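## Task

Take the roll of labels off the bookcase and set it in the top tray of the utility cart, then open the gripper and pull the robot away. The roll must stay in the tray on its own, without the robot supporting it. The robot must not topple or be left leaning, or the task fails.

## Robot and tools

Robot: a LinearBot. It has an omnidirectional base with a column about 1.75 m high. A carriage slides 1.0 m along the column (lift_m) and holds two identical six-joint arms, each with a two-finger gripper. The arm bases sit about 0.57 m + lift_m above the floor, and carriage parts hang roughly 0.15 m lower. Reach is 0.78 m from the shoulder, but only about 0.38 m downward below the arm base. A hand is about 0.16 m long and 0.1 m wide (0.14 m when open). Parked arm: joints 1-6 = 0, 0.05, 0.05, 1.45, 0, 0; with both parked the footprint is about 0.95 m wide by 0.7 m long. The wheel motors are weak (2 N m), so light contact already triggers contact_stop. Loose objects may occasionally get a brief push from outside.

Cameras: carriage_camera is fixed on the carriage, facing forward and tilted about 20 degrees down; left_wrist_camera and right_wrist_camera look out past the fingertips. All images are 672x504.

Frames: base frame has its origin on the floor below the base centre, x forward, y left, z up. left_hand and right_hand are reported in it, as the point between that hand's finger pads. quat_wxyz rotates base axes into hand axes; hand z runs along the fingers and the fingers open along hand y; an upward-pointing hand with joints 1, 5, 6 at 0 reads (1, 0, 0, 0). Odometry frame equals the base frame at scene start; base_odometry comes from wheel turns only, so slip looks like travel. Heading is left-positive, -3.142 to 3.142.

execute_actions: arguments actions (a list holding exactly one action, or empty to just read state and pictures) and cameras (list of camera names, or all; [] gives no images). One action may contain base, joints, or both; they start together. base takes exactly one key, and it is a relative move from where the base last measured itself: translate_m (metres, forward +, -2 to 2), strafe_m (metres, left +, -2 to 2) or rotate_rad (radians, counter-clockwise/left +, -6.3 to 6.3). joints is a single dictionary covering both arms by name, each value an absolute target, not an offset: lift_m 0 to 1 m; left_/right_joint1_rad -2.617 to 3.054 (vertical-axis swing, 0 forward, + left); joint2_rad 0 to 3.141 (shoulder: 0 upper arm back and level, 1.57 vertical, 3.14 forward and level); joint3_rad 0 to 3.141 (elbow: 0 folded, 3.14 straight); joint4_rad -1.57 to 1.57 (wrist pitch, + lifts fingertips); joint5_rad -1.57 to 1.57 (wrist yaw, + turns fingertips to the RIGHT, opposite to joint 1); joint6_rad -2.094 to 2.094 (roll about the finger axis, + clockwise seen from the forearm); left_/right_gripper_m 0 to 0.093 m pad gap. Joints left out may keep driving toward older targets. Unknown keys or out-of-range values make the whole call rejected with no motion. An action lasts at most 15 s. Arm joints 1-3 move up to 1.8 rad/s, 4-6 up to 2.7 rad/s.

wait: seconds, 0 to 10; commands nothing, returns state and images. zoom_image: camera plus region [x0, y0, x1, y1] in pixels of that camera's last full image, at most 504x504. read_manual: licence texts only. finished_scene: scene number (1 or 2); ends that scene permanently and reports success. Sending a reply with no tool call ends every remaining scene.

Results: joint_positions; base_status and joint_status: done (base: wheels turned the full amount, slip possible), off_target (stopped short, may still push), contact_stop or time_out (target dropped, holds in place), not_followed (arm targets withheld by a self-collision check; the robot may retry them with later actions). A holding gripper normally reads off_target. on_its_own lists what the call did not command; held at means the held target. motor_effort is percent of maximum, bracket = peak; readings carry fixed and random error. A falling lift effort while lowering means a hand or load rests on something. drive_wheels clearly above its free-move value at rest means the base is still pressing. ARM HIT means an arm struck the robot. MOTOR HOT appears from 75 °C; OVER-TEMPERATURE FAULT at 90 °C (arm halted 10 s) or 100 °C (arm goes limp and drops). limit_stop_at_motor_heat: resend that target. If one call reports a stop, later motion calls in the same reply are skipped.

Cautions: hand readings drift from truth at long reach; about 1 kg makes a level hand sag 10-17 cm. Outstretched arms heat quickly, even empty. The robot tips most easily with the carriage high, arms extended, loads held, pulling, or abrupt stops; no reading reports a lean, only images do. About 1.5 kg in each outstretched hand can topple it. After a blocked drive, back off about 0.2 m the way you came (or reverse the turn), repeating if still pressed. Never back the column into a table edge. Arms have no contact stop and snap to targets once freed. Keep the arms from striking or squeezing each other; if an arm is withheld, move only it clear first, then the other in a later call. Avoid drops, slams and hard pushes. The robot holds its last command while you think; shorter robot motion time is better.

Each tool is called after "Request:" as name(argument=value, ...), one argument or row to a line, values as JSON.

## Session

Request:
execute_actions(
  actions=[],
)

Scene clock: 0.00 s.
base_odometry: x=+0.000 y=+0.000 heading=+0.000 (m, m, rad; odometry frame)
base_status: not commanded
joint_positions: lift_m=+0.299 left_joint1_rad=+0.000 left_joint2_rad=+0.027 left_joint3_rad=+0.047 left_joint4_rad=+1.485 left_joint5_rad=-0.032 left_joint6_rad=-0.042 left_gripper_m=+0.094 right_joint1_rad=+0.000 right_joint2_rad=+0.020 right_joint3_rad=+0.048 right_joint4_rad=+1.437 right_joint5_rad=-0.031 right_joint6_rad=+0.033 right_gripper_m=+0.094
joint_status: not commanded
motor_effort: lift_m=+22 drive_wheels=+3 (%)
left_hand: x=+0.2972 y=+0.3553 z=+1.2945 quat_wxyz=(+0.999, -0.017, +0.033, -0.020) (m; base frame)
right_hand: x=+0.3062 y=-0.3445 z=+1.2939 quat_wxyz=(+0.998, -0.014, +0.053, +0.017) (m; base frame)
pictures: carriage_camera, left_wrist_camera, right_wrist_camera
Images, in order (width x height): carriage_camera 672x504, left_wrist_camera 672x504, right_wrist_camera 672x504.

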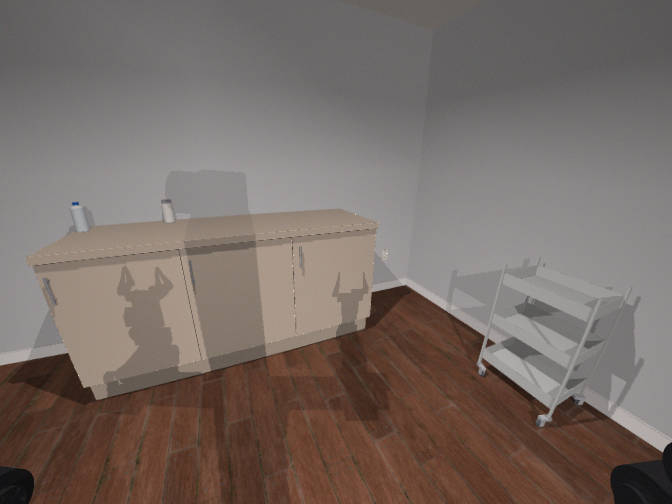

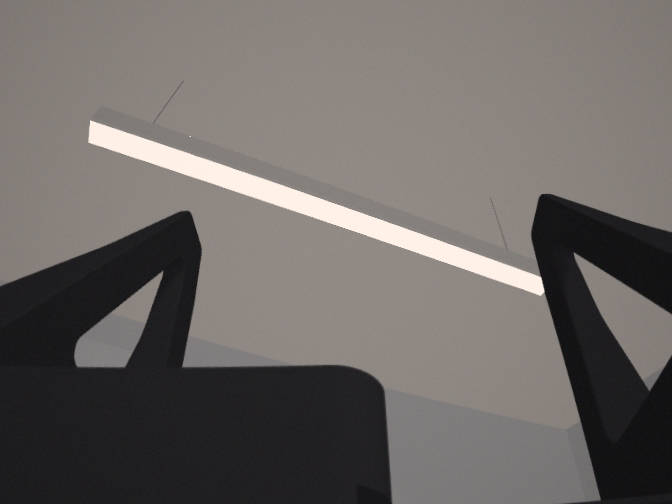

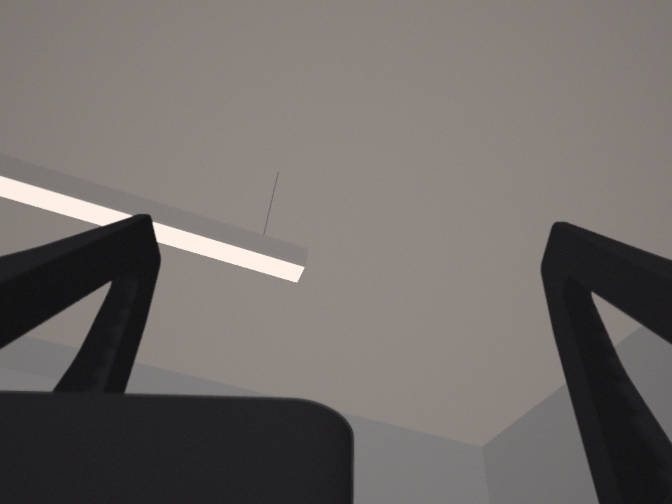

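Request:
execute_actions(
  actions=[
    {"base":{"rotate_rad":1.8}},
  ],
  cameras=["carriage_camera"],
)

Scene clock: 8.70 s.
base_odometry: x=+0.000 y=+0.000 heading=+1.799 (m, m, rad; odometry frame)
base_status: done
joint_positions: lift_m=+0.299 left_joint1_rad=+0.000 left_joint2_rad=+0.027 left_joint3_rad=+0.047 left_joint4_rad=+1.485 left_joint5_rad=-0.032 left_joint6_rad=-0.042 left_gripper_m=+0.094 right_joint1_rad=+0.000 right_joint2_rad=+0.020 right_joint3_rad=+0.048 right_joint4_rad=+1.436 right_joint5_rad=-0.031 right_joint6_rad=+0.033 right_gripper_m=+0.094
joint_status: not commanded
motor_effort: lift_m=+22(22) drive_wheels=+16(43) (%)
left_hand: x=+0.2972 y=+0.3553 z=+1.2945 quat_wxyz=(+0.999, -0.017, +0.033, -0.020) (m; base frame)
right_hand: x=+0.3066 y=-0.3445 z=+1.2939 quat_wxyz=(+0.998, -0.014, +0.054, +0.017) (m; base frame)
pictures: carriage_camera
Images, in order (width x height): carriage_camera 672x504.

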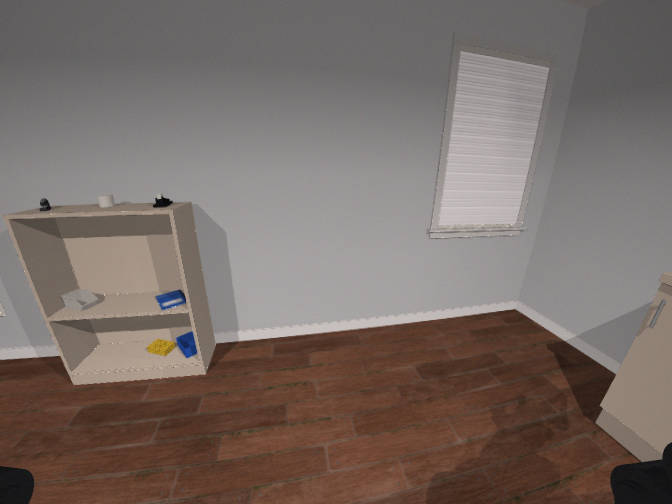

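Request:
zoom_image(
  camera="carriage_camera",
  region=[0, 180, 240, 390],
)

Region (0, 180, 240, 390) of carriage_camera's 672x504 image, scaled by 2.100, with more detail than that image has; it fills the top 441 rows of this view, and the rest is white.

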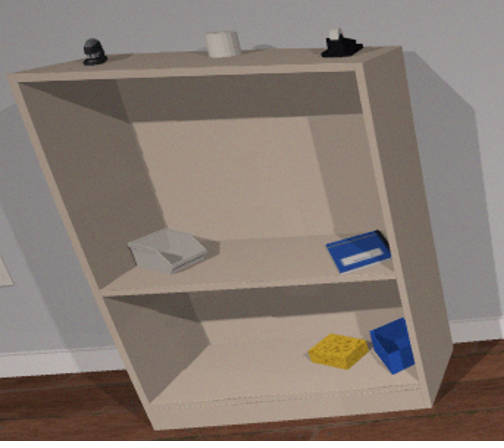

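Request:
execute_actions(
  actions=[
    {"base":{"rotate_rad":0.157},"joints":{"lift_m":0.6}},
  ],
  cameras=[],
)

Request:
execute_actions(
  actions=[
    {"base":{"strafe_m":0.68}},
  ],
  cameras=[],
)

Request:
execute_actions(
  actions=[
    {"base":{"translate_m":0.8}},
  ],
  cameras=["carriage_camera"],
)

Scene clock: 19.53 s.
base_odometry: x=+0.000 y=+0.000 heading=+1.955 (m, m, rad; odometry frame)
base_status: done
joint_positions: lift_m=+0.600 left_joint1_rad=+0.000 left_joint2_rad=+0.027 left_joint3_rad=+0.047 left_joint4_rad=+1.485 left_joint5_rad=-0.032 left_joint6_rad=-0.042 left_gripper_m=+0.094 right_joint1_rad=+0.000 right_joint2_rad=+0.020 right_joint3_rad=+0.048 right_joint4_rad=+1.437 right_joint5_rad=-0.031 right_joint6_rad=+0.033 right_gripper_m=+0.094
joint_status: all done
motor_effort: lift_m=+24(28) drive_wheels=+14(44) (%)
left_hand: x=+0.2973 y=+0.3553 z=+1.5948 quat_wxyz=(+0.999, -0.017, +0.033, -0.020) (m; base frame)
right_hand: x=+0.3064 y=-0.3445 z=+1.5942 quat_wxyz=(+0.998, -0.014, +0.053, +0.017) (m; base frame)
pictures: none
No camera images: the call's "cameras" was empty. Leave "cameras" out to get every camera's image.

Scene clock: 23.23 s.
base_odometry: x=-0.630 y=-0.255 heading=+1.955 (m, m, rad; odometry frame)
base_status: done
joint_positions: lift_m=+0.600 left_joint1_rad=+0.000 left_joint2_rad=+0.027 left_joint3_rad=+0.047 left_joint4_rad=+1.485 left_joint5_rad=-0.032 left_joint6_rad=-0.042 left_gripper_m=+0.094 right_joint1_rad=+0.000 right_joint2_rad=+0.020 right_joint3_rad=+0.048 right_joint4_rad=+1.437 right_joint5_rad=-0.031 right_joint6_rad=+0.033 right_gripper_m=+0.094
joint_status: not commanded
motor_effort: lift_m=+24(24) drive_wheels=-9(43) (%)
left_hand: x=+0.2973 y=+0.3553 z=+1.5948 quat_wxyz=(+0.999, -0.017, +0.033, -0.020) (m; base frame)
right_hand: x=+0.3064 y=-0.3445 z=+1.5942 quat_wxyz=(+0.998, -0.014, +0.053, +0.017) (m; base frame)
pictures: none
No camera images: the call's "cameras" was empty. Leave "cameras" out to get every camera's image.

Scene clock: 27.23 s.
base_odometry: x=-0.931 y=+0.486 heading=+1.956 (m, m, rad; odometry frame)
base_status: done
joint_positions: lift_m=+0.600 left_joint1_rad=+0.000 left_joint2_rad=+0.027 left_joint3_rad=+0.047 left_joint4_rad=+1.486 left_joint5_rad=-0.032 left_joint6_rad=-0.042 left_gripper_m=+0.094 right_joint1_rad=+0.000 right_joint2_rad=+0.020 right_joint3_rad=+0.048 right_joint4_rad=+1.437 right_joint5_rad=-0.031 right_joint6_rad=+0.033 right_gripper_m=+0.094
joint_status: not commanded
motor_effort: lift_m=+24(24) drive_wheels=-6(39) (%)
left_hand: x=+0.2969 y=+0.3553 z=+1.5948 quat_wxyz=(+0.999, -0.017, +0.032, -0.020) (m; base frame)
right_hand: x=+0.3063 y=-0.3445 z=+1.5942 quat_wxyz=(+0.998, -0.014, +0.053, +0.017) (m; base frame)
pictures: carriage_camera
Images, in order (width x height): carriage_camera 672x504.

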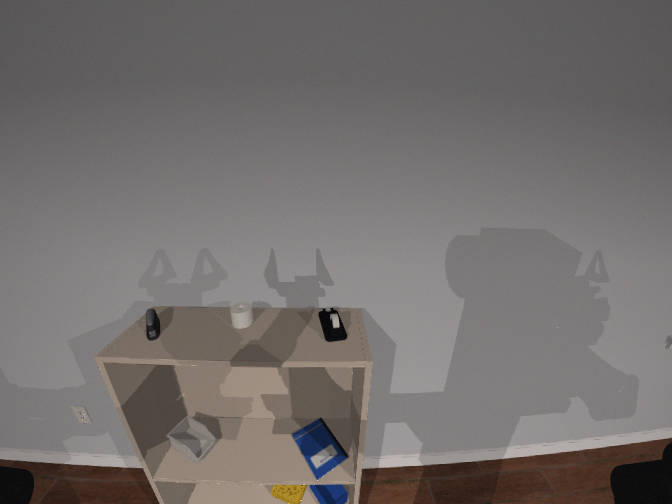

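Request:
zoom_image(
  camera="carriage_camera",
  region=[190, 280, 290, 370],
)

Region (190, 280, 290, 370) of carriage_camera's 672x504 image, scaled by 5.040, with more detail than that image has; it fills the top 454 rows of this view, and the rest is white.

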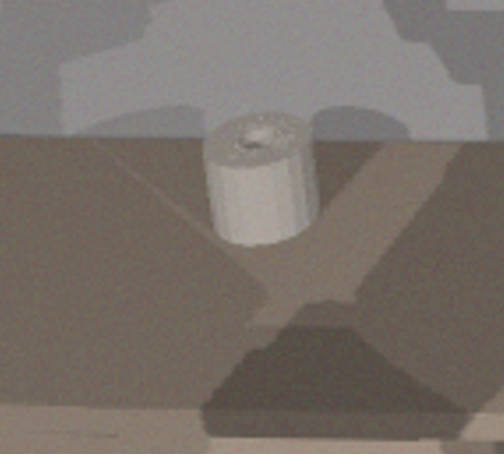

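Request:
execute_actions(
  actions=[
    {"joints":{"left_joint2_rad":1.2,"left_joint3_rad":0.7,"left_joint4_rad":0.2,"left_joint5_rad":0,"left_joint6_rad":0,"left_gripper_m":0.093,"lift_m":0.4}},
  ],
  cameras=["carriage_camera","left_wrist_camera"],
)

Scene clock: 40.93 s.
base_odometry: x=-0.931 y=+0.486 heading=+1.956 (m, m, rad; odometry frame)
base_status: not commanded
joint_positions: lift_m=+0.400 left_joint1_rad=+0.000 left_joint2_rad=+1.197 left_joint3_rad=+0.678 left_joint4_rad=+0.197 left_joint5_rad=-0.007 left_joint6_rad=-0.004 left_gripper_m=+0.093 right_joint1_rad=+0.000 right_joint2_rad=+0.020 right_joint3_rad=+0.048 right_joint4_rad=+1.437 right_joint5_rad=-0.031 right_joint6_rad=+0.033 right_gripper_m=+0.094
joint_status: all done
motor_effort: lift_m=+20(21) drive_wheels=-5(6) (%)
left_hand: x=+0.6804 y=+0.3511 z=+1.1765 quat_wxyz=(+0.585, -0.004, +0.811, +0.002) (m; base frame)
right_hand: x=+0.3063 y=-0.3445 z=+1.3947 quat_wxyz=(+0.998, -0.014, +0.053, +0.017) (m; base frame)
pictures: carriage_camera, left_wrist_camera
Images, in order (width x height): carriage_camera 672x504, left_wrist_camera 672x504.

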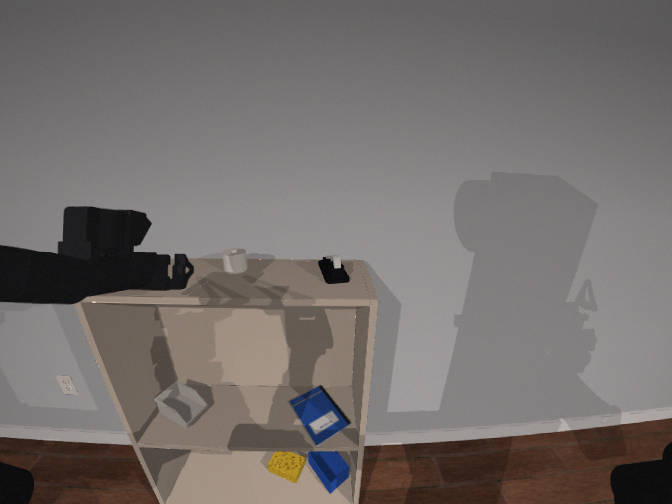

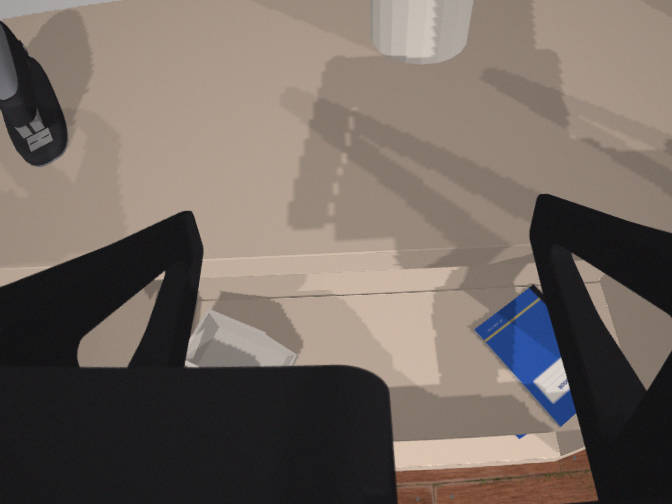

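Request:
execute_actions(
  actions=[
    {"base":{"strafe_m":-0.03},"joints":{"lift_m":0.34}},
  ],
  cameras=[],
)

Request:
execute_actions(
  actions=[
    {"base":{"translate_m":0.13}},
  ],
  cameras=["carriage_camera","left_wrist_camera"],
)

Scene clock: 47.73 s.
base_odometry: x=-0.904 y=+0.497 heading=+1.957 (m, m, rad; odometry frame)
base_status: done
joint_positions: lift_m=+0.340 left_joint1_rad=+0.000 left_joint2_rad=+1.197 left_joint3_rad=+0.689 left_joint4_rad=+0.196 left_joint5_rad=-0.006 left_joint6_rad=-0.004 left_gripper_m=+0.093 right_joint1_rad=+0.000 right_joint2_rad=+0.020 right_joint3_rad=+0.048 right_joint4_rad=+1.437 right_joint5_rad=-0.031 right_joint6_rad=+0.033 right_gripper_m=+0.094
joint_status: all done
motor_effort: lift_m=+19(21) drive_wheels=+4(34) (%)
left_hand: x=+0.6821 y=+0.3509 z=+1.1214 quat_wxyz=(+0.589, -0.004, +0.808, +0.001) (m; base frame)
right_hand: x=+0.3064 y=-0.3445 z=+1.3347 quat_wxyz=(+0.998, -0.014, +0.053, +0.017) (m; base frame)
pictures: none
No camera images: the call's "cameras" was empty. Leave "cameras" out to get every camera's image.

Scene clock: 49.57 s.
base_odometry: x=-0.952 y=+0.618 heading=+1.956 (m, m, rad; odometry frame)
base_status: done
joint_positions: lift_m=+0.340 left_joint1_rad=+0.000 left_joint2_rad=+1.197 left_joint3_rad=+0.689 left_joint4_rad=+0.197 left_joint5_rad=-0.006 left_joint6_rad=-0.004 left_gripper_m=+0.093 right_joint1_rad=+0.000 right_joint2_rad=+0.020 right_joint3_rad=+0.048 right_joint4_rad=+1.437 right_joint5_rad=-0.031 right_joint6_rad=+0.033 right_gripper_m=+0.094
joint_status: not commanded
motor_effort: lift_m=+20(19) drive_wheels=-7(36) (%)
left_hand: x=+0.6821 y=+0.3509 z=+1.1217 quat_wxyz=(+0.589, -0.004, +0.808, +0.001) (m; base frame)
right_hand: x=+0.3063 y=-0.3445 z=+1.3347 quat_wxyz=(+0.998, -0.014, +0.053, +0.017) (m; base frame)
pictures: carriage_camera, left_wrist_camera
Images, in order (width x height): carriage_camera 672x504, left_wrist_camera 672x504.

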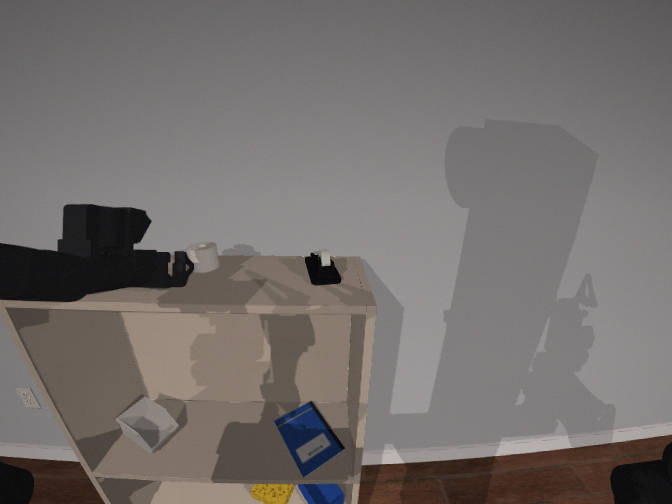

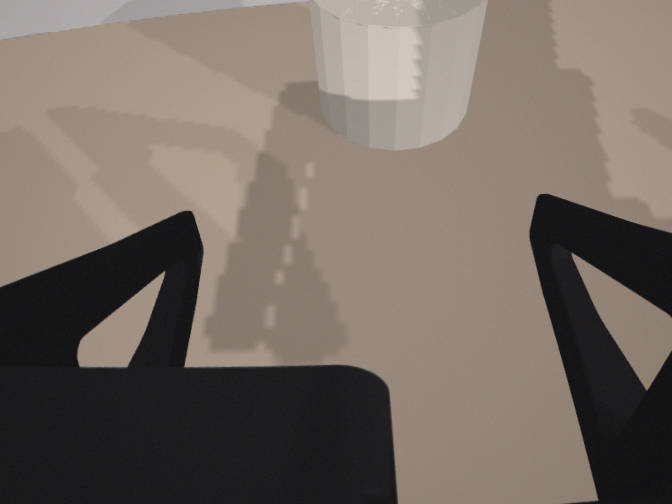

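Request:
execute_actions(
  actions=[
    {"base":{"strafe_m":-0.017},"joints":{"lift_m":0.31}},
  ],
  cameras=[],
)

Request:
execute_actions(
  actions=[
    {"base":{"translate_m":0.07}},
  ],
  cameras=["carriage_camera","left_wrist_camera"],
)

Scene clock: 52.93 s.
base_odometry: x=-0.937 y=+0.625 heading=+1.956 (m, m, rad; odometry frame)
base_status: done
joint_positions: lift_m=+0.310 left_joint1_rad=+0.000 left_joint2_rad=+1.198 left_joint3_rad=+0.689 left_joint4_rad=+0.196 left_joint5_rad=-0.005 left_joint6_rad=-0.004 left_gripper_m=+0.093 right_joint1_rad=+0.000 right_joint2_rad=+0.020 right_joint3_rad=+0.048 right_joint4_rad=+1.437 right_joint5_rad=-0.031 right_joint6_rad=+0.033 right_gripper_m=+0.094
joint_status: all done
motor_effort: lift_m=+19(21) drive_wheels=-5(26) (%)
left_hand: x=+0.6821 y=+0.3508 z=+1.0913 quat_wxyz=(+0.588, -0.003, +0.809, +0.001) (m; base frame)
right_hand: x=+0.3063 y=-0.3445 z=+1.3047 quat_wxyz=(+0.998, -0.014, +0.053, +0.017) (m; base frame)
pictures: none
No camera images: the call's "cameras" was empty. Leave "cameras" out to get every camera's image.

Scene clock: 54.40 s.
base_odometry: x=-0.963 y=+0.690 heading=+1.956 (m, m, rad; odometry frame)
base_status: done
joint_positions: lift_m=+0.310 left_joint1_rad=+0.000 left_joint2_rad=+1.198 left_joint3_rad=+0.689 left_joint4_rad=+0.196 left_joint5_rad=-0.005 left_joint6_rad=-0.004 left_gripper_m=+0.093 right_joint1_rad=+0.000 right_joint2_rad=+0.020 right_joint3_rad=+0.048 right_joint4_rad=+1.437 right_joint5_rad=-0.031 right_joint6_rad=+0.033 right_gripper_m=+0.094
joint_status: not commanded
motor_effort: lift_m=+19(19) drive_wheels=-8(35) (%)
left_hand: x=+0.6821 y=+0.3508 z=+1.0913 quat_wxyz=(+0.588, -0.003, +0.809, +0.001) (m; base frame)
right_hand: x=+0.3064 y=-0.3445 z=+1.3047 quat_wxyz=(+0.998, -0.014, +0.053, +0.017) (m; base frame)
pictures: carriage_camera, left_wrist_camera
Images, in order (width x height): carriage_camera 672x504, left_wrist_camera 672x504.

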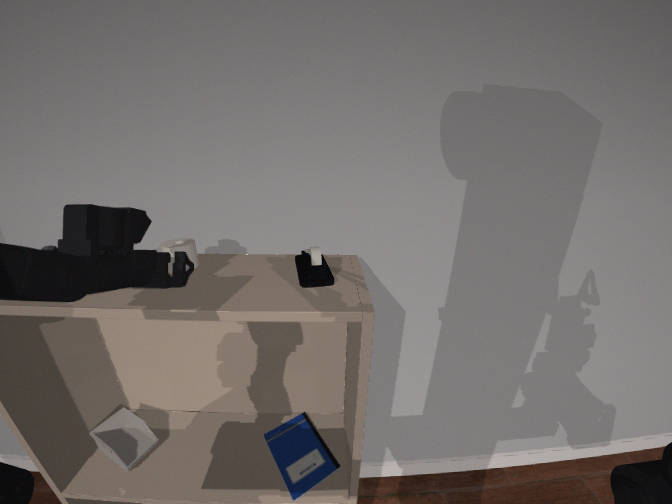

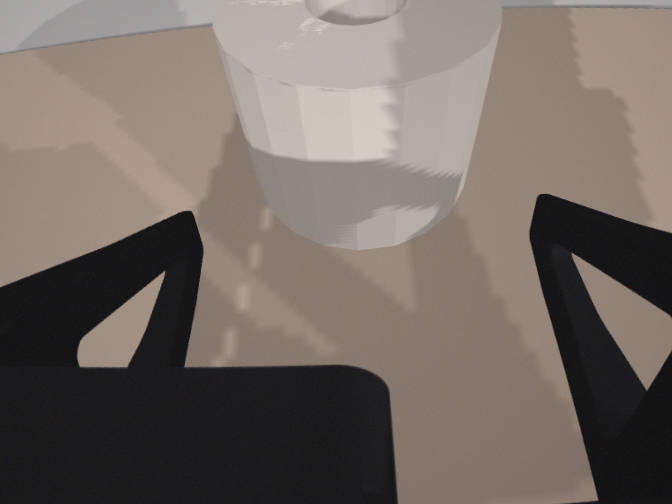

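Centred.

Request:
execute_actions(
  actions=[
    {"base":{"translate_m":0.065}},
  ],
  cameras=["left_wrist_camera"],
)

Scene clock: 56.87 s.
base_odometry: x=-0.987 y=+0.750 heading=+1.955 (m, m, rad; odometry frame)
base_status: done
joint_positions: lift_m=+0.310 left_joint1_rad=+0.000 left_joint2_rad=+1.198 left_joint3_rad=+0.689 left_joint4_rad=+0.196 left_joint5_rad=-0.005 left_joint6_rad=-0.004 left_gripper_m=+0.093 right_joint1_rad=+0.000 right_joint2_rad=+0.020 right_joint3_rad=+0.048 right_joint4_rad=+1.437 right_joint5_rad=-0.031 right_joint6_rad=+0.033 right_gripper_m=+0.094
joint_status: not commanded
motor_effort: lift_m=+19(19) drive_wheels=-7(39) (%)
left_hand: x=+0.6821 y=+0.3508 z=+1.0913 quat_wxyz=(+0.588, -0.003, +0.809, +0.001) (m; base frame)
right_hand: x=+0.3062 y=-0.3445 z=+1.3047 quat_wxyz=(+0.998, -0.014, +0.053, +0.017) (m; base frame)
pictures: left_wrist_camera
Images, in order (width x height): left_wrist_camera 672x504.

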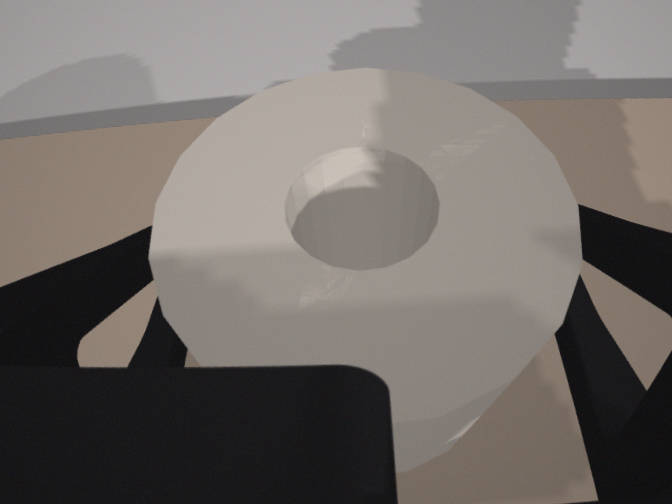

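Request:
execute_actions(
  actions=[
    {"joints":{"left_gripper_m":0.05}},
  ],
  cameras=[],
)

Request:
execute_actions(
  actions=[
    {"joints":{"lift_m":0.37}},
  ],
  cameras=["left_wrist_camera"],
)

Scene clock: 59.93 s.
base_odometry: x=-0.987 y=+0.750 heading=+1.955 (m, m, rad; odometry frame)
base_status: not commanded
joint_positions: lift_m=+0.310 left_joint1_rad=+0.000 left_joint2_rad=+1.198 left_joint3_rad=+0.689 left_joint4_rad=+0.196 left_joint5_rad=-0.005 left_joint6_rad=-0.004 left_gripper_m=+0.067 right_joint1_rad=+0.000 right_joint2_rad=+0.020 right_joint3_rad=+0.048 right_joint4_rad=+1.437 right_joint5_rad=-0.031 right_joint6_rad=+0.033 right_gripper_m=+0.094
joint_status: left_gripper_m off_target (ended at +0.067, target +0.050)
motor_effort: lift_m=+19(19) drive_wheels=-7(7) (%)
left_hand: x=+0.6821 y=+0.3508 z=+1.0913 quat_wxyz=(+0.588, -0.003, +0.809, +0.001) (m; base frame)
right_hand: x=+0.3062 y=-0.3445 z=+1.3047 quat_wxyz=(+0.998, -0.014, +0.053, +0.017) (m; base frame)
pictures: none
No camera images: the call's "cameras" was empty. Leave "cameras" out to get every camera's image.

Scene clock: 60.70 s.
base_odometry: x=-0.987 y=+0.750 heading=+1.955 (m, m, rad; odometry frame)
base_status: not commanded
joint_positions: lift_m=+0.370 left_joint1_rad=+0.000 left_joint2_rad=+1.202 left_joint3_rad=+0.689 left_joint4_rad=+0.175 left_joint5_rad=-0.005 left_joint6_rad=-0.004 left_gripper_m=+0.067 right_joint1_rad=+0.000 right_joint2_rad=+0.020 right_joint3_rad=+0.048 right_joint4_rad=+1.437 right_joint5_rad=-0.031 right_joint6_rad=+0.033 right_gripper_m=+0.094
joint_status: all done
motor_effort: lift_m=+24(29) drive_wheels=-6(7) (%)
left_hand: x=+0.6808 y=+0.3508 z=+1.1442 quat_wxyz=(+0.578, -0.003, +0.816, +0.001) (m; base frame)
right_hand: x=+0.3063 y=-0.3445 z=+1.3642 quat_wxyz=(+0.998, -0.014, +0.053, +0.017) (m; base frame)
pictures: left_wrist_camera
Images, in order (width x height): left_wrist_camera 672x504.

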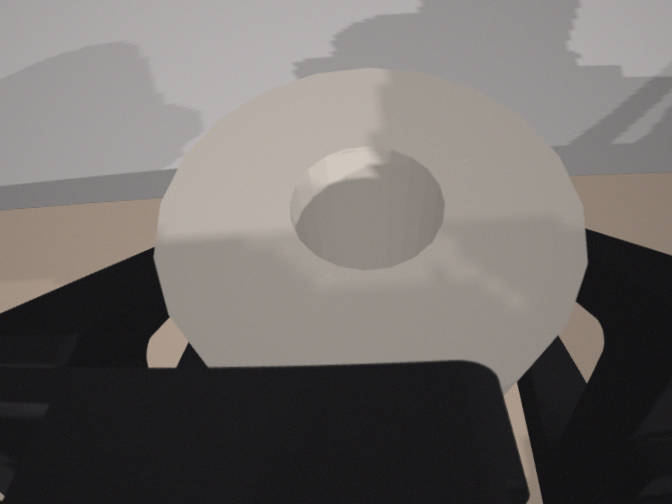

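Request:
execute_actions(
  actions=[
    {"base":{"translate_m":-0.6}},
  ],
  cameras=[],
)

Request:
execute_actions(
  actions=[
    {"base":{"rotate_rad":-3.14}},
  ],
  cameras=["carriage_camera"],
)

Request:
execute_actions(
  actions=[
    {"base":{"strafe_m":1.04}},
  ],
  cameras=["carriage_camera"],
)

Request:
execute_actions(
  actions=[
    {"base":{"translate_m":1.1}},
  ],
  cameras=["carriage_camera","left_wrist_camera"],
)

Scene clock: 71.70 s.
base_odometry: x=-0.762 y=+0.194 heading=+1.955 (m, m, rad; odometry frame)
base_status: done
joint_positions: lift_m=+0.370 left_joint1_rad=+0.000 left_joint2_rad=+1.202 left_joint3_rad=+0.689 left_joint4_rad=+0.175 left_joint5_rad=-0.004 left_joint6_rad=-0.004 left_gripper_m=+0.067 right_joint1_rad=+0.000 right_joint2_rad=+0.020 right_joint3_rad=+0.048 right_joint4_rad=+1.435 right_joint5_rad=-0.031 right_joint6_rad=+0.033 right_gripper_m=+0.094
joint_status: not commanded
motor_effort: lift_m=+24(24) drive_wheels=-3(47) (%)
left_hand: x=+0.6808 y=+0.3507 z=+1.1441 quat_wxyz=(+0.578, -0.003, +0.816, +0.001) (m; base frame)
right_hand: x=+0.3067 y=-0.3445 z=+1.3641 quat_wxyz=(+0.998, -0.014, +0.054, +0.017) (m; base frame)
pictures: none
No camera images: the call's "cameras" was empty. Leave "cameras" out to get every camera's image.

Scene clock: 75.97 s.
base_odometry: x=-0.762 y=+0.194 heading=-1.184 (m, m, rad; odometry frame)
base_status: done
joint_positions: lift_m=+0.370 left_joint1_rad=+0.000 left_joint2_rad=+1.202 left_joint3_rad=+0.689 left_joint4_rad=+0.174 left_joint5_rad=-0.004 left_joint6_rad=-0.004 left_gripper_m=+0.067 right_joint1_rad=+0.000 right_joint2_rad=+0.020 right_joint3_rad=+0.048 right_joint4_rad=+1.432 right_joint5_rad=-0.031 right_joint6_rad=+0.033 right_gripper_m=+0.094
joint_status: not commanded
motor_effort: lift_m=+24(24) drive_wheels=+15(49) (%)
left_hand: x=+0.6808 y=+0.3507 z=+1.1440 quat_wxyz=(+0.578, -0.003, +0.816, +0.001) (m; base frame)
right_hand: x=+0.3074 y=-0.3445 z=+1.3641 quat_wxyz=(+0.998, -0.014, +0.055, +0.017) (m; base frame)
pictures: carriage_camera
Images, in order (width x height): carriage_camera 672x504.

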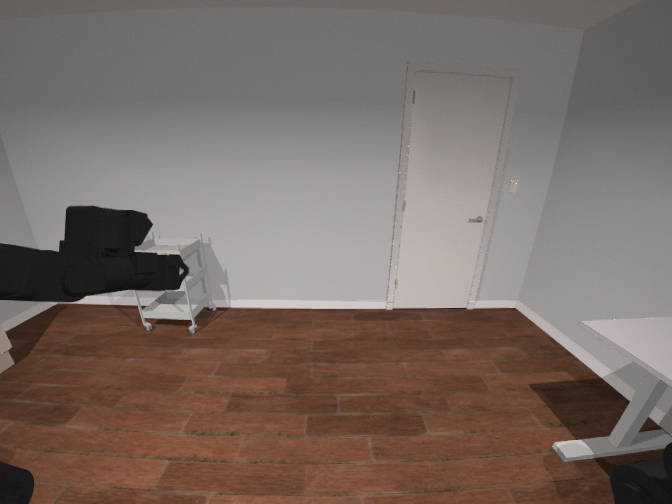

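Scene clock: 80.47 s.
base_odometry: x=+0.202 y=+0.585 heading=-1.185 (m, m, rad; odometry frame)
base_status: done
joint_positions: lift_m=+0.370 left_joint1_rad=+0.000 left_joint2_rad=+1.202 left_joint3_rad=+0.689 left_joint4_rad=+0.174 left_joint5_rad=-0.004 left_joint6_rad=-0.004 left_gripper_m=+0.067 right_joint1_rad=+0.000 right_joint2_rad=+0.020 right_joint3_rad=+0.048 right_joint4_rad=+1.432 right_joint5_rad=-0.031 right_joint6_rad=+0.033 right_gripper_m=+0.094
joint_status: not commanded
motor_effort: lift_m=+24(24) drive_wheels=-9(43) (%)
left_hand: x=+0.6807 y=+0.3507 z=+1.1440 quat_wxyz=(+0.578, -0.003, +0.816, +0.001) (m; base frame)
right_hand: x=+0.3074 y=-0.3445 z=+1.3641 quat_wxyz=(+0.998, -0.014, +0.055, +0.017) (m; base frame)
pictures: carriage_camera
Images, in order (width x height): carriage_camera 672x504.

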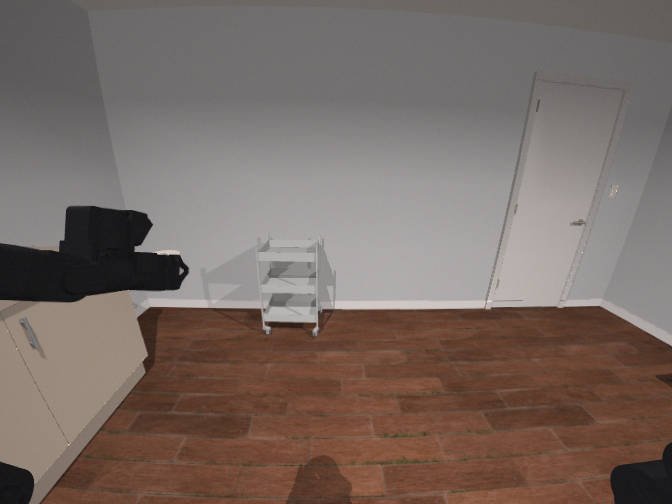

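Scene clock: 85.07 s.
base_odometry: x=+0.617 y=-0.434 heading=-1.184 (m, m, rad; odometry frame)
base_status: done
joint_positions: lift_m=+0.370 left_joint1_rad=+0.000 left_joint2_rad=+1.202 left_joint3_rad=+0.689 left_joint4_rad=+0.173 left_joint5_rad=-0.002 left_joint6_rad=-0.004 left_gripper_m=+0.067 right_joint1_rad=+0.000 right_joint2_rad=+0.020 right_joint3_rad=+0.048 right_joint4_rad=+1.435 right_joint5_rad=-0.031 right_joint6_rad=+0.033 right_gripper_m=+0.094
joint_status: not commanded
motor_effort: lift_m=+24(24) drive_wheels=-7(42) (%)
left_hand: x=+0.6807 y=+0.3503 z=+1.1439 quat_wxyz=(+0.577, -0.002, +0.816, +0.000) (m; base frame)
right_hand: x=+0.3067 y=-0.3445 z=+1.3641 quat_wxyz=(+0.998, -0.014, +0.054, +0.017) (m; base frame)
pictures: carriage_camera, left_wrist_camera
Images, in order (width x height): carriage_camera 672x504, left_wrist_camera 672x504.

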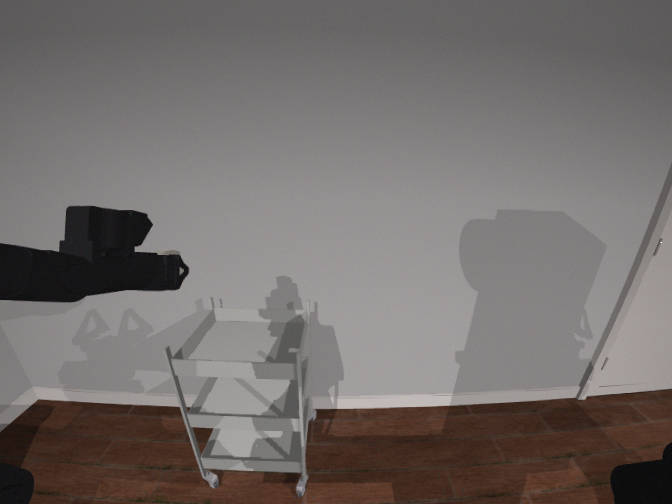

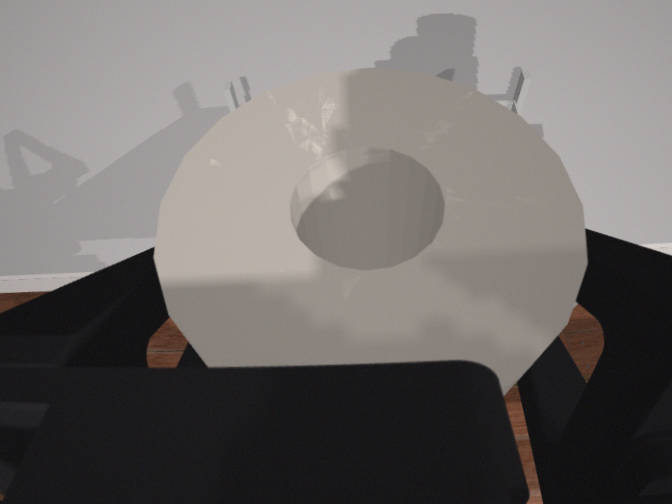

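Request:
execute_actions(
  actions=[
    {"base":{"translate_m":0.33},"joints":{"left_joint2_rad":1.5,"left_joint3_rad":0.7,"left_joint4_rad":0.27,"lift_m":0.25}},
  ],
  cameras=["carriage_camera","left_wrist_camera"],
)

Request:
execute_actions(
  actions=[
    {"joints":{"lift_m":0.12}},
  ],
  cameras=["carriage_camera","left_wrist_camera"],
)

Scene clock: 95.50 s.
base_odometry: x=+0.742 y=-0.739 heading=-1.183 (m, m, rad; odometry frame)
base_status: done
joint_positions: lift_m=+0.250 left_joint1_rad=+0.000 left_joint2_rad=+1.517 left_joint3_rad=+0.689 left_joint4_rad=+0.229 left_joint5_rad=-0.002 left_joint6_rad=-0.004 left_gripper_m=+0.067 right_joint1_rad=+0.000 right_joint2_rad=+0.020 right_joint3_rad=+0.048 right_joint4_rad=+1.437 right_joint5_rad=-0.031 right_joint6_rad=+0.033 right_gripper_m=+0.094
joint_status: left_joint4_rad off_target (ended at +0.229, target +0.270); the others done
motor_effort: lift_m=+20(20) drive_wheels=-8(45) (%)
left_hand: x=+0.7000 y=+0.3503 z=+0.9131 quat_wxyz=(+0.467, -0.002, +0.884, +0.000) (m; base frame)
right_hand: x=+0.3064 y=-0.3445 z=+1.2446 quat_wxyz=(+0.998, -0.014, +0.053, +0.017) (m; base frame)
pictures: carriage_camera, left_wrist_camera
Images, in order (width x height): carriage_camera 672x504, left_wrist_camera 672x504.

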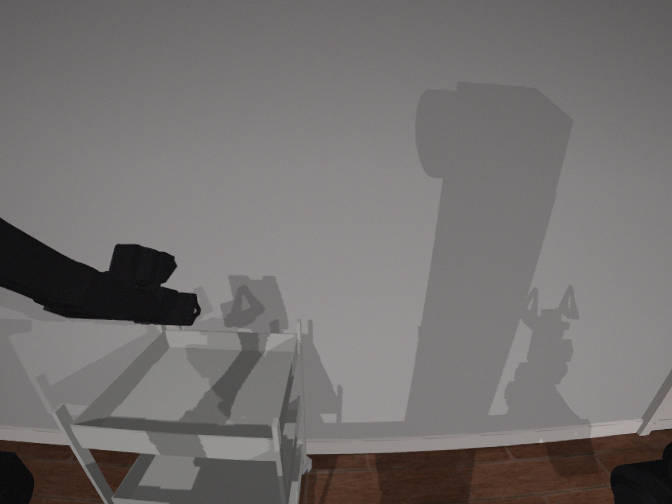

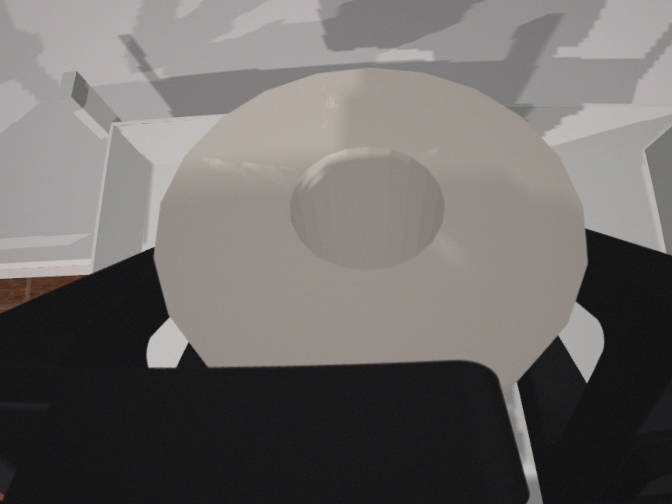

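Scene clock: 96.57 s.
base_odometry: x=+0.742 y=-0.739 heading=-1.183 (m, m, rad; odometry frame)
base_status: not commanded
joint_positions: lift_m=+0.120 left_joint1_rad=+0.000 left_joint2_rad=+1.511 left_joint3_rad=+0.689 left_joint4_rad=+0.237 left_joint5_rad=-0.002 left_joint6_rad=-0.004 left_gripper_m=+0.067 right_joint1_rad=+0.000 right_joint2_rad=+0.020 right_joint3_rad=+0.048 right_joint4_rad=+1.437 right_joint5_rad=-0.031 right_joint6_rad=+0.033 right_gripper_m=+0.094
joint_status: all done
motor_effort: lift_m=+20(20) drive_wheels=-6(9) (%)
left_hand: x=+0.7011 y=+0.3503 z=+0.7871 quat_wxyz=(+0.473, -0.002, +0.881, +0.000) (m; base frame)
right_hand: x=+0.3064 y=-0.3445 z=+1.1147 quat_wxyz=(+0.998, -0.014, +0.053, +0.017) (m; base frame)
pictures: carriage_camera, left_wrist_camera
Images, in order (width x height): carriage_camera 672x504, left_wrist_camera 672x504.

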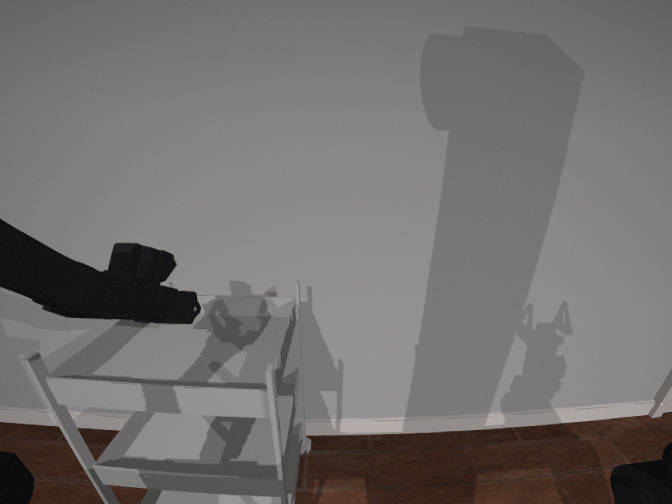

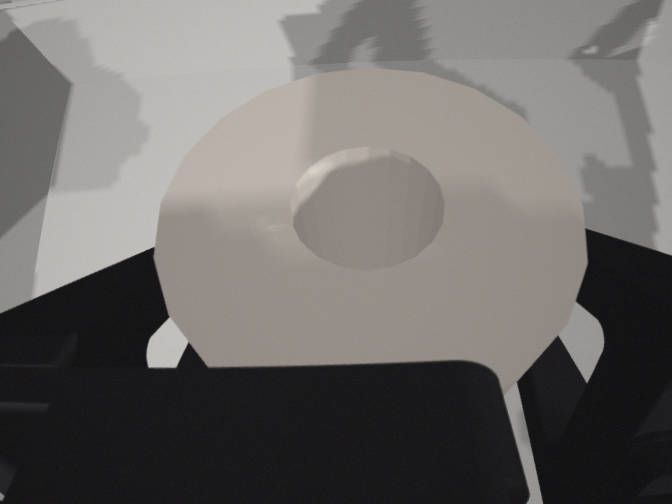

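Request:
execute_actions(
  actions=[
    {"joints":{"lift_m":0.07}},
  ],
  cameras=["carriage_camera","left_wrist_camera"],
)

Request:
execute_actions(
  actions=[
    {"joints":{"lift_m":0.05}},
  ],
  cameras=["carriage_camera","left_wrist_camera"],
)

Scene clock: 100.73 s.
base_odometry: x=+0.742 y=-0.739 heading=-1.183 (m, m, rad; odometry frame)
base_status: not commanded
joint_positions: lift_m=+0.070 left_joint1_rad=+0.000 left_joint2_rad=+1.510 left_joint3_rad=+0.689 left_joint4_rad=+0.237 left_joint5_rad=-0.002 left_joint6_rad=-0.004 left_gripper_m=+0.067 right_joint1_rad=+0.000 right_joint2_rad=+0.020 right_joint3_rad=+0.048 right_joint4_rad=+1.437 right_joint5_rad=-0.031 right_joint6_rad=+0.033 right_gripper_m=+0.094
joint_status: all done
motor_effort: lift_m=+20(20) drive_wheels=-5(6) (%)
left_hand: x=+0.7011 y=+0.3503 z=+0.7375 quat_wxyz=(+0.473, -0.002, +0.881, +0.000) (m; base frame)
right_hand: x=+0.3064 y=-0.3445 z=+1.0647 quat_wxyz=(+0.998, -0.014, +0.053, +0.017) (m; base frame)
pictures: carriage_camera, left_wrist_camera
Images, in order (width x height): carriage_camera 672x504, left_wrist_camera 672x504.

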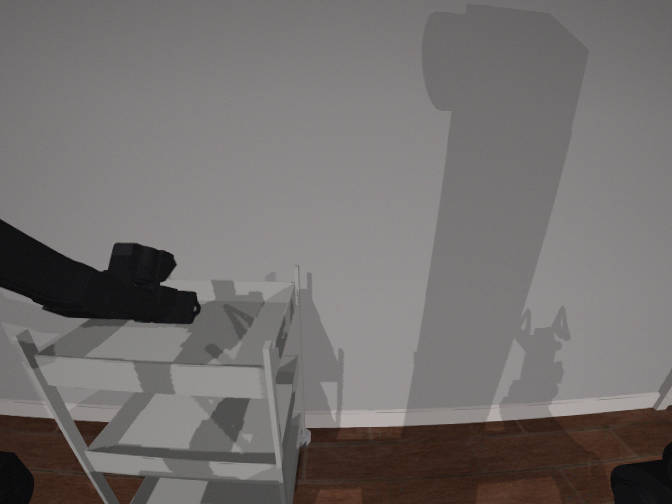

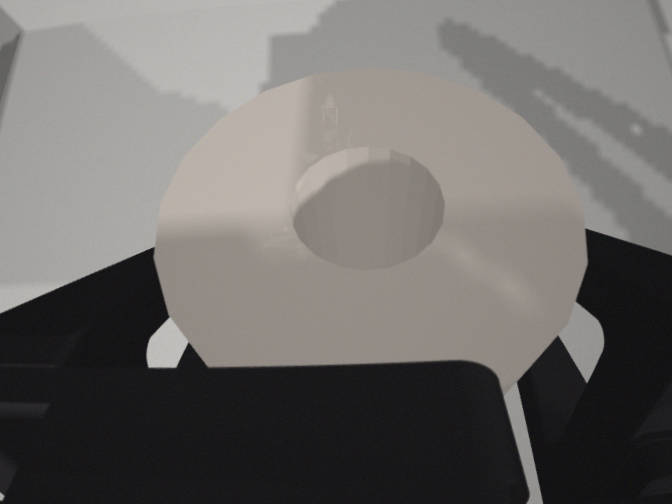

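Scene clock: 101.30 s.
base_odometry: x=+0.742 y=-0.739 heading=-1.183 (m, m, rad; odometry frame)
base_status: not commanded
joint_positions: lift_m=+0.050 left_joint1_rad=+0.000 left_joint2_rad=+1.511 left_joint3_rad=+0.689 left_joint4_rad=+0.237 left_joint5_rad=-0.002 left_joint6_rad=-0.004 left_gripper_m=+0.067 right_joint1_rad=+0.000 right_joint2_rad=+0.020 right_joint3_rad=+0.048 right_joint4_rad=+1.436 right_joint5_rad=-0.031 right_joint6_rad=+0.033 right_gripper_m=+0.094
joint_status: all done
motor_effort: lift_m=+20(21) drive_wheels=-5(6) (%)
left_hand: x=+0.7011 y=+0.3503 z=+0.7173 quat_wxyz=(+0.473, -0.002, +0.881, +0.000) (m; base frame)
right_hand: x=+0.3065 y=-0.3445 z=+1.0446 quat_wxyz=(+0.998, -0.014, +0.053, +0.017) (m; base frame)
pictures: carriage_camera, left_wrist_camera
Images, in order (width x height): carriage_camera 672x504, left_wrist_camera 672x504.

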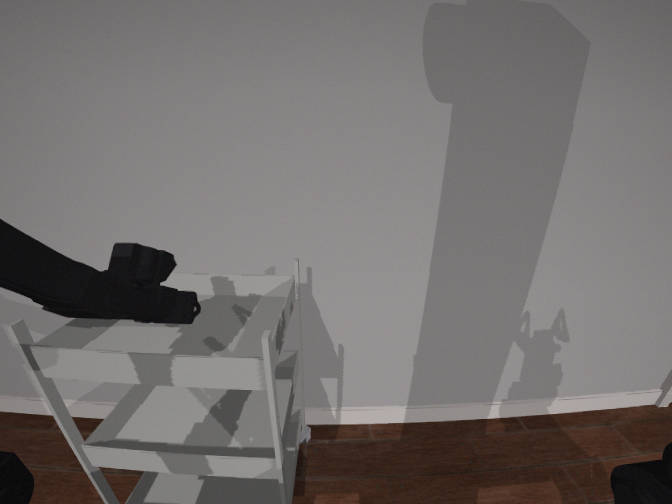

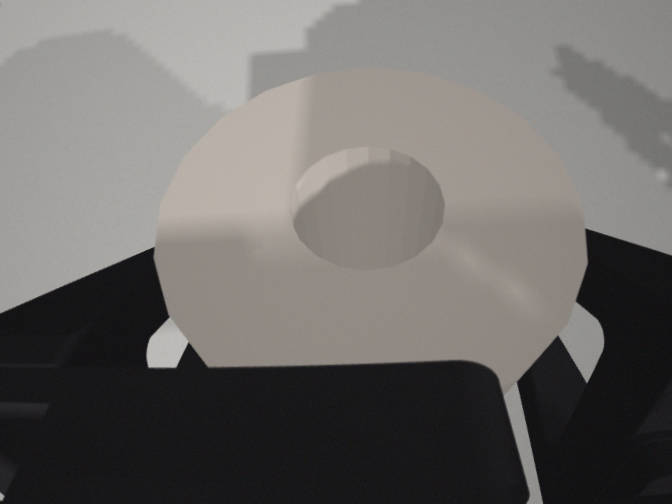

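Request:
execute_actions(
  actions=[
    {"joints":{"lift_m":0.03}},
  ],
  cameras=["carriage_camera","left_wrist_camera"],
)

Scene clock: 103.43 s.
base_odometry: x=+0.742 y=-0.739 heading=-1.183 (m, m, rad; odometry frame)
base_status: not commanded
joint_positions: lift_m=+0.030 left_joint1_rad=+0.000 left_joint2_rad=+1.511 left_joint3_rad=+0.689 left_joint4_rad=+0.240 left_joint5_rad=-0.002 left_joint6_rad=-0.004 left_gripper_m=+0.067 right_joint1_rad=+0.000 right_joint2_rad=+0.020 right_joint3_rad=+0.048 right_joint4_rad=+1.436 right_joint5_rad=-0.031 right_joint6_rad=+0.033 right_gripper_m=+0.094
joint_status: all done
motor_effort: lift_m=+19(21) drive_wheels=+6(7) (%)
left_hand: x=+0.7014 y=+0.3503 z=+0.6979 quat_wxyz=(+0.474, -0.002, +0.880, +0.000) (m; base frame)
right_hand: x=+0.3065 y=-0.3445 z=+1.0247 quat_wxyz=(+0.998, -0.014, +0.053, +0.017) (m; base frame)
pictures: carriage_camera, left_wrist_camera
Images, in order (width x height): carriage_camera 672x504, left_wrist_camera 672x504.

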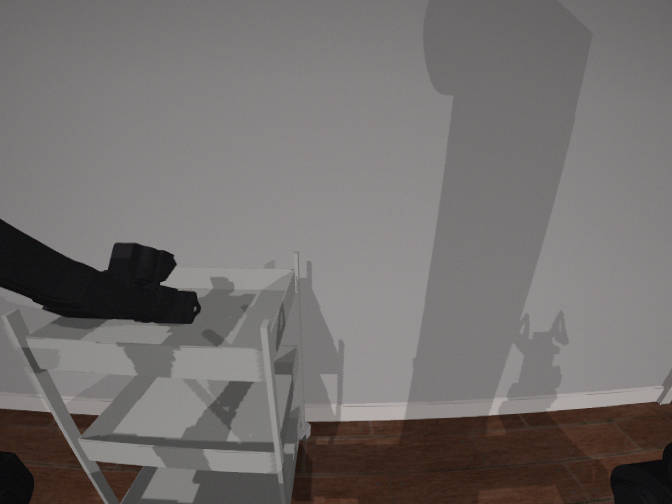

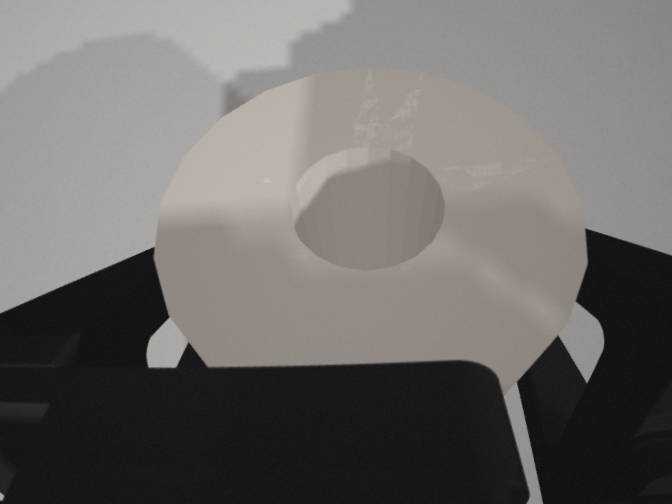

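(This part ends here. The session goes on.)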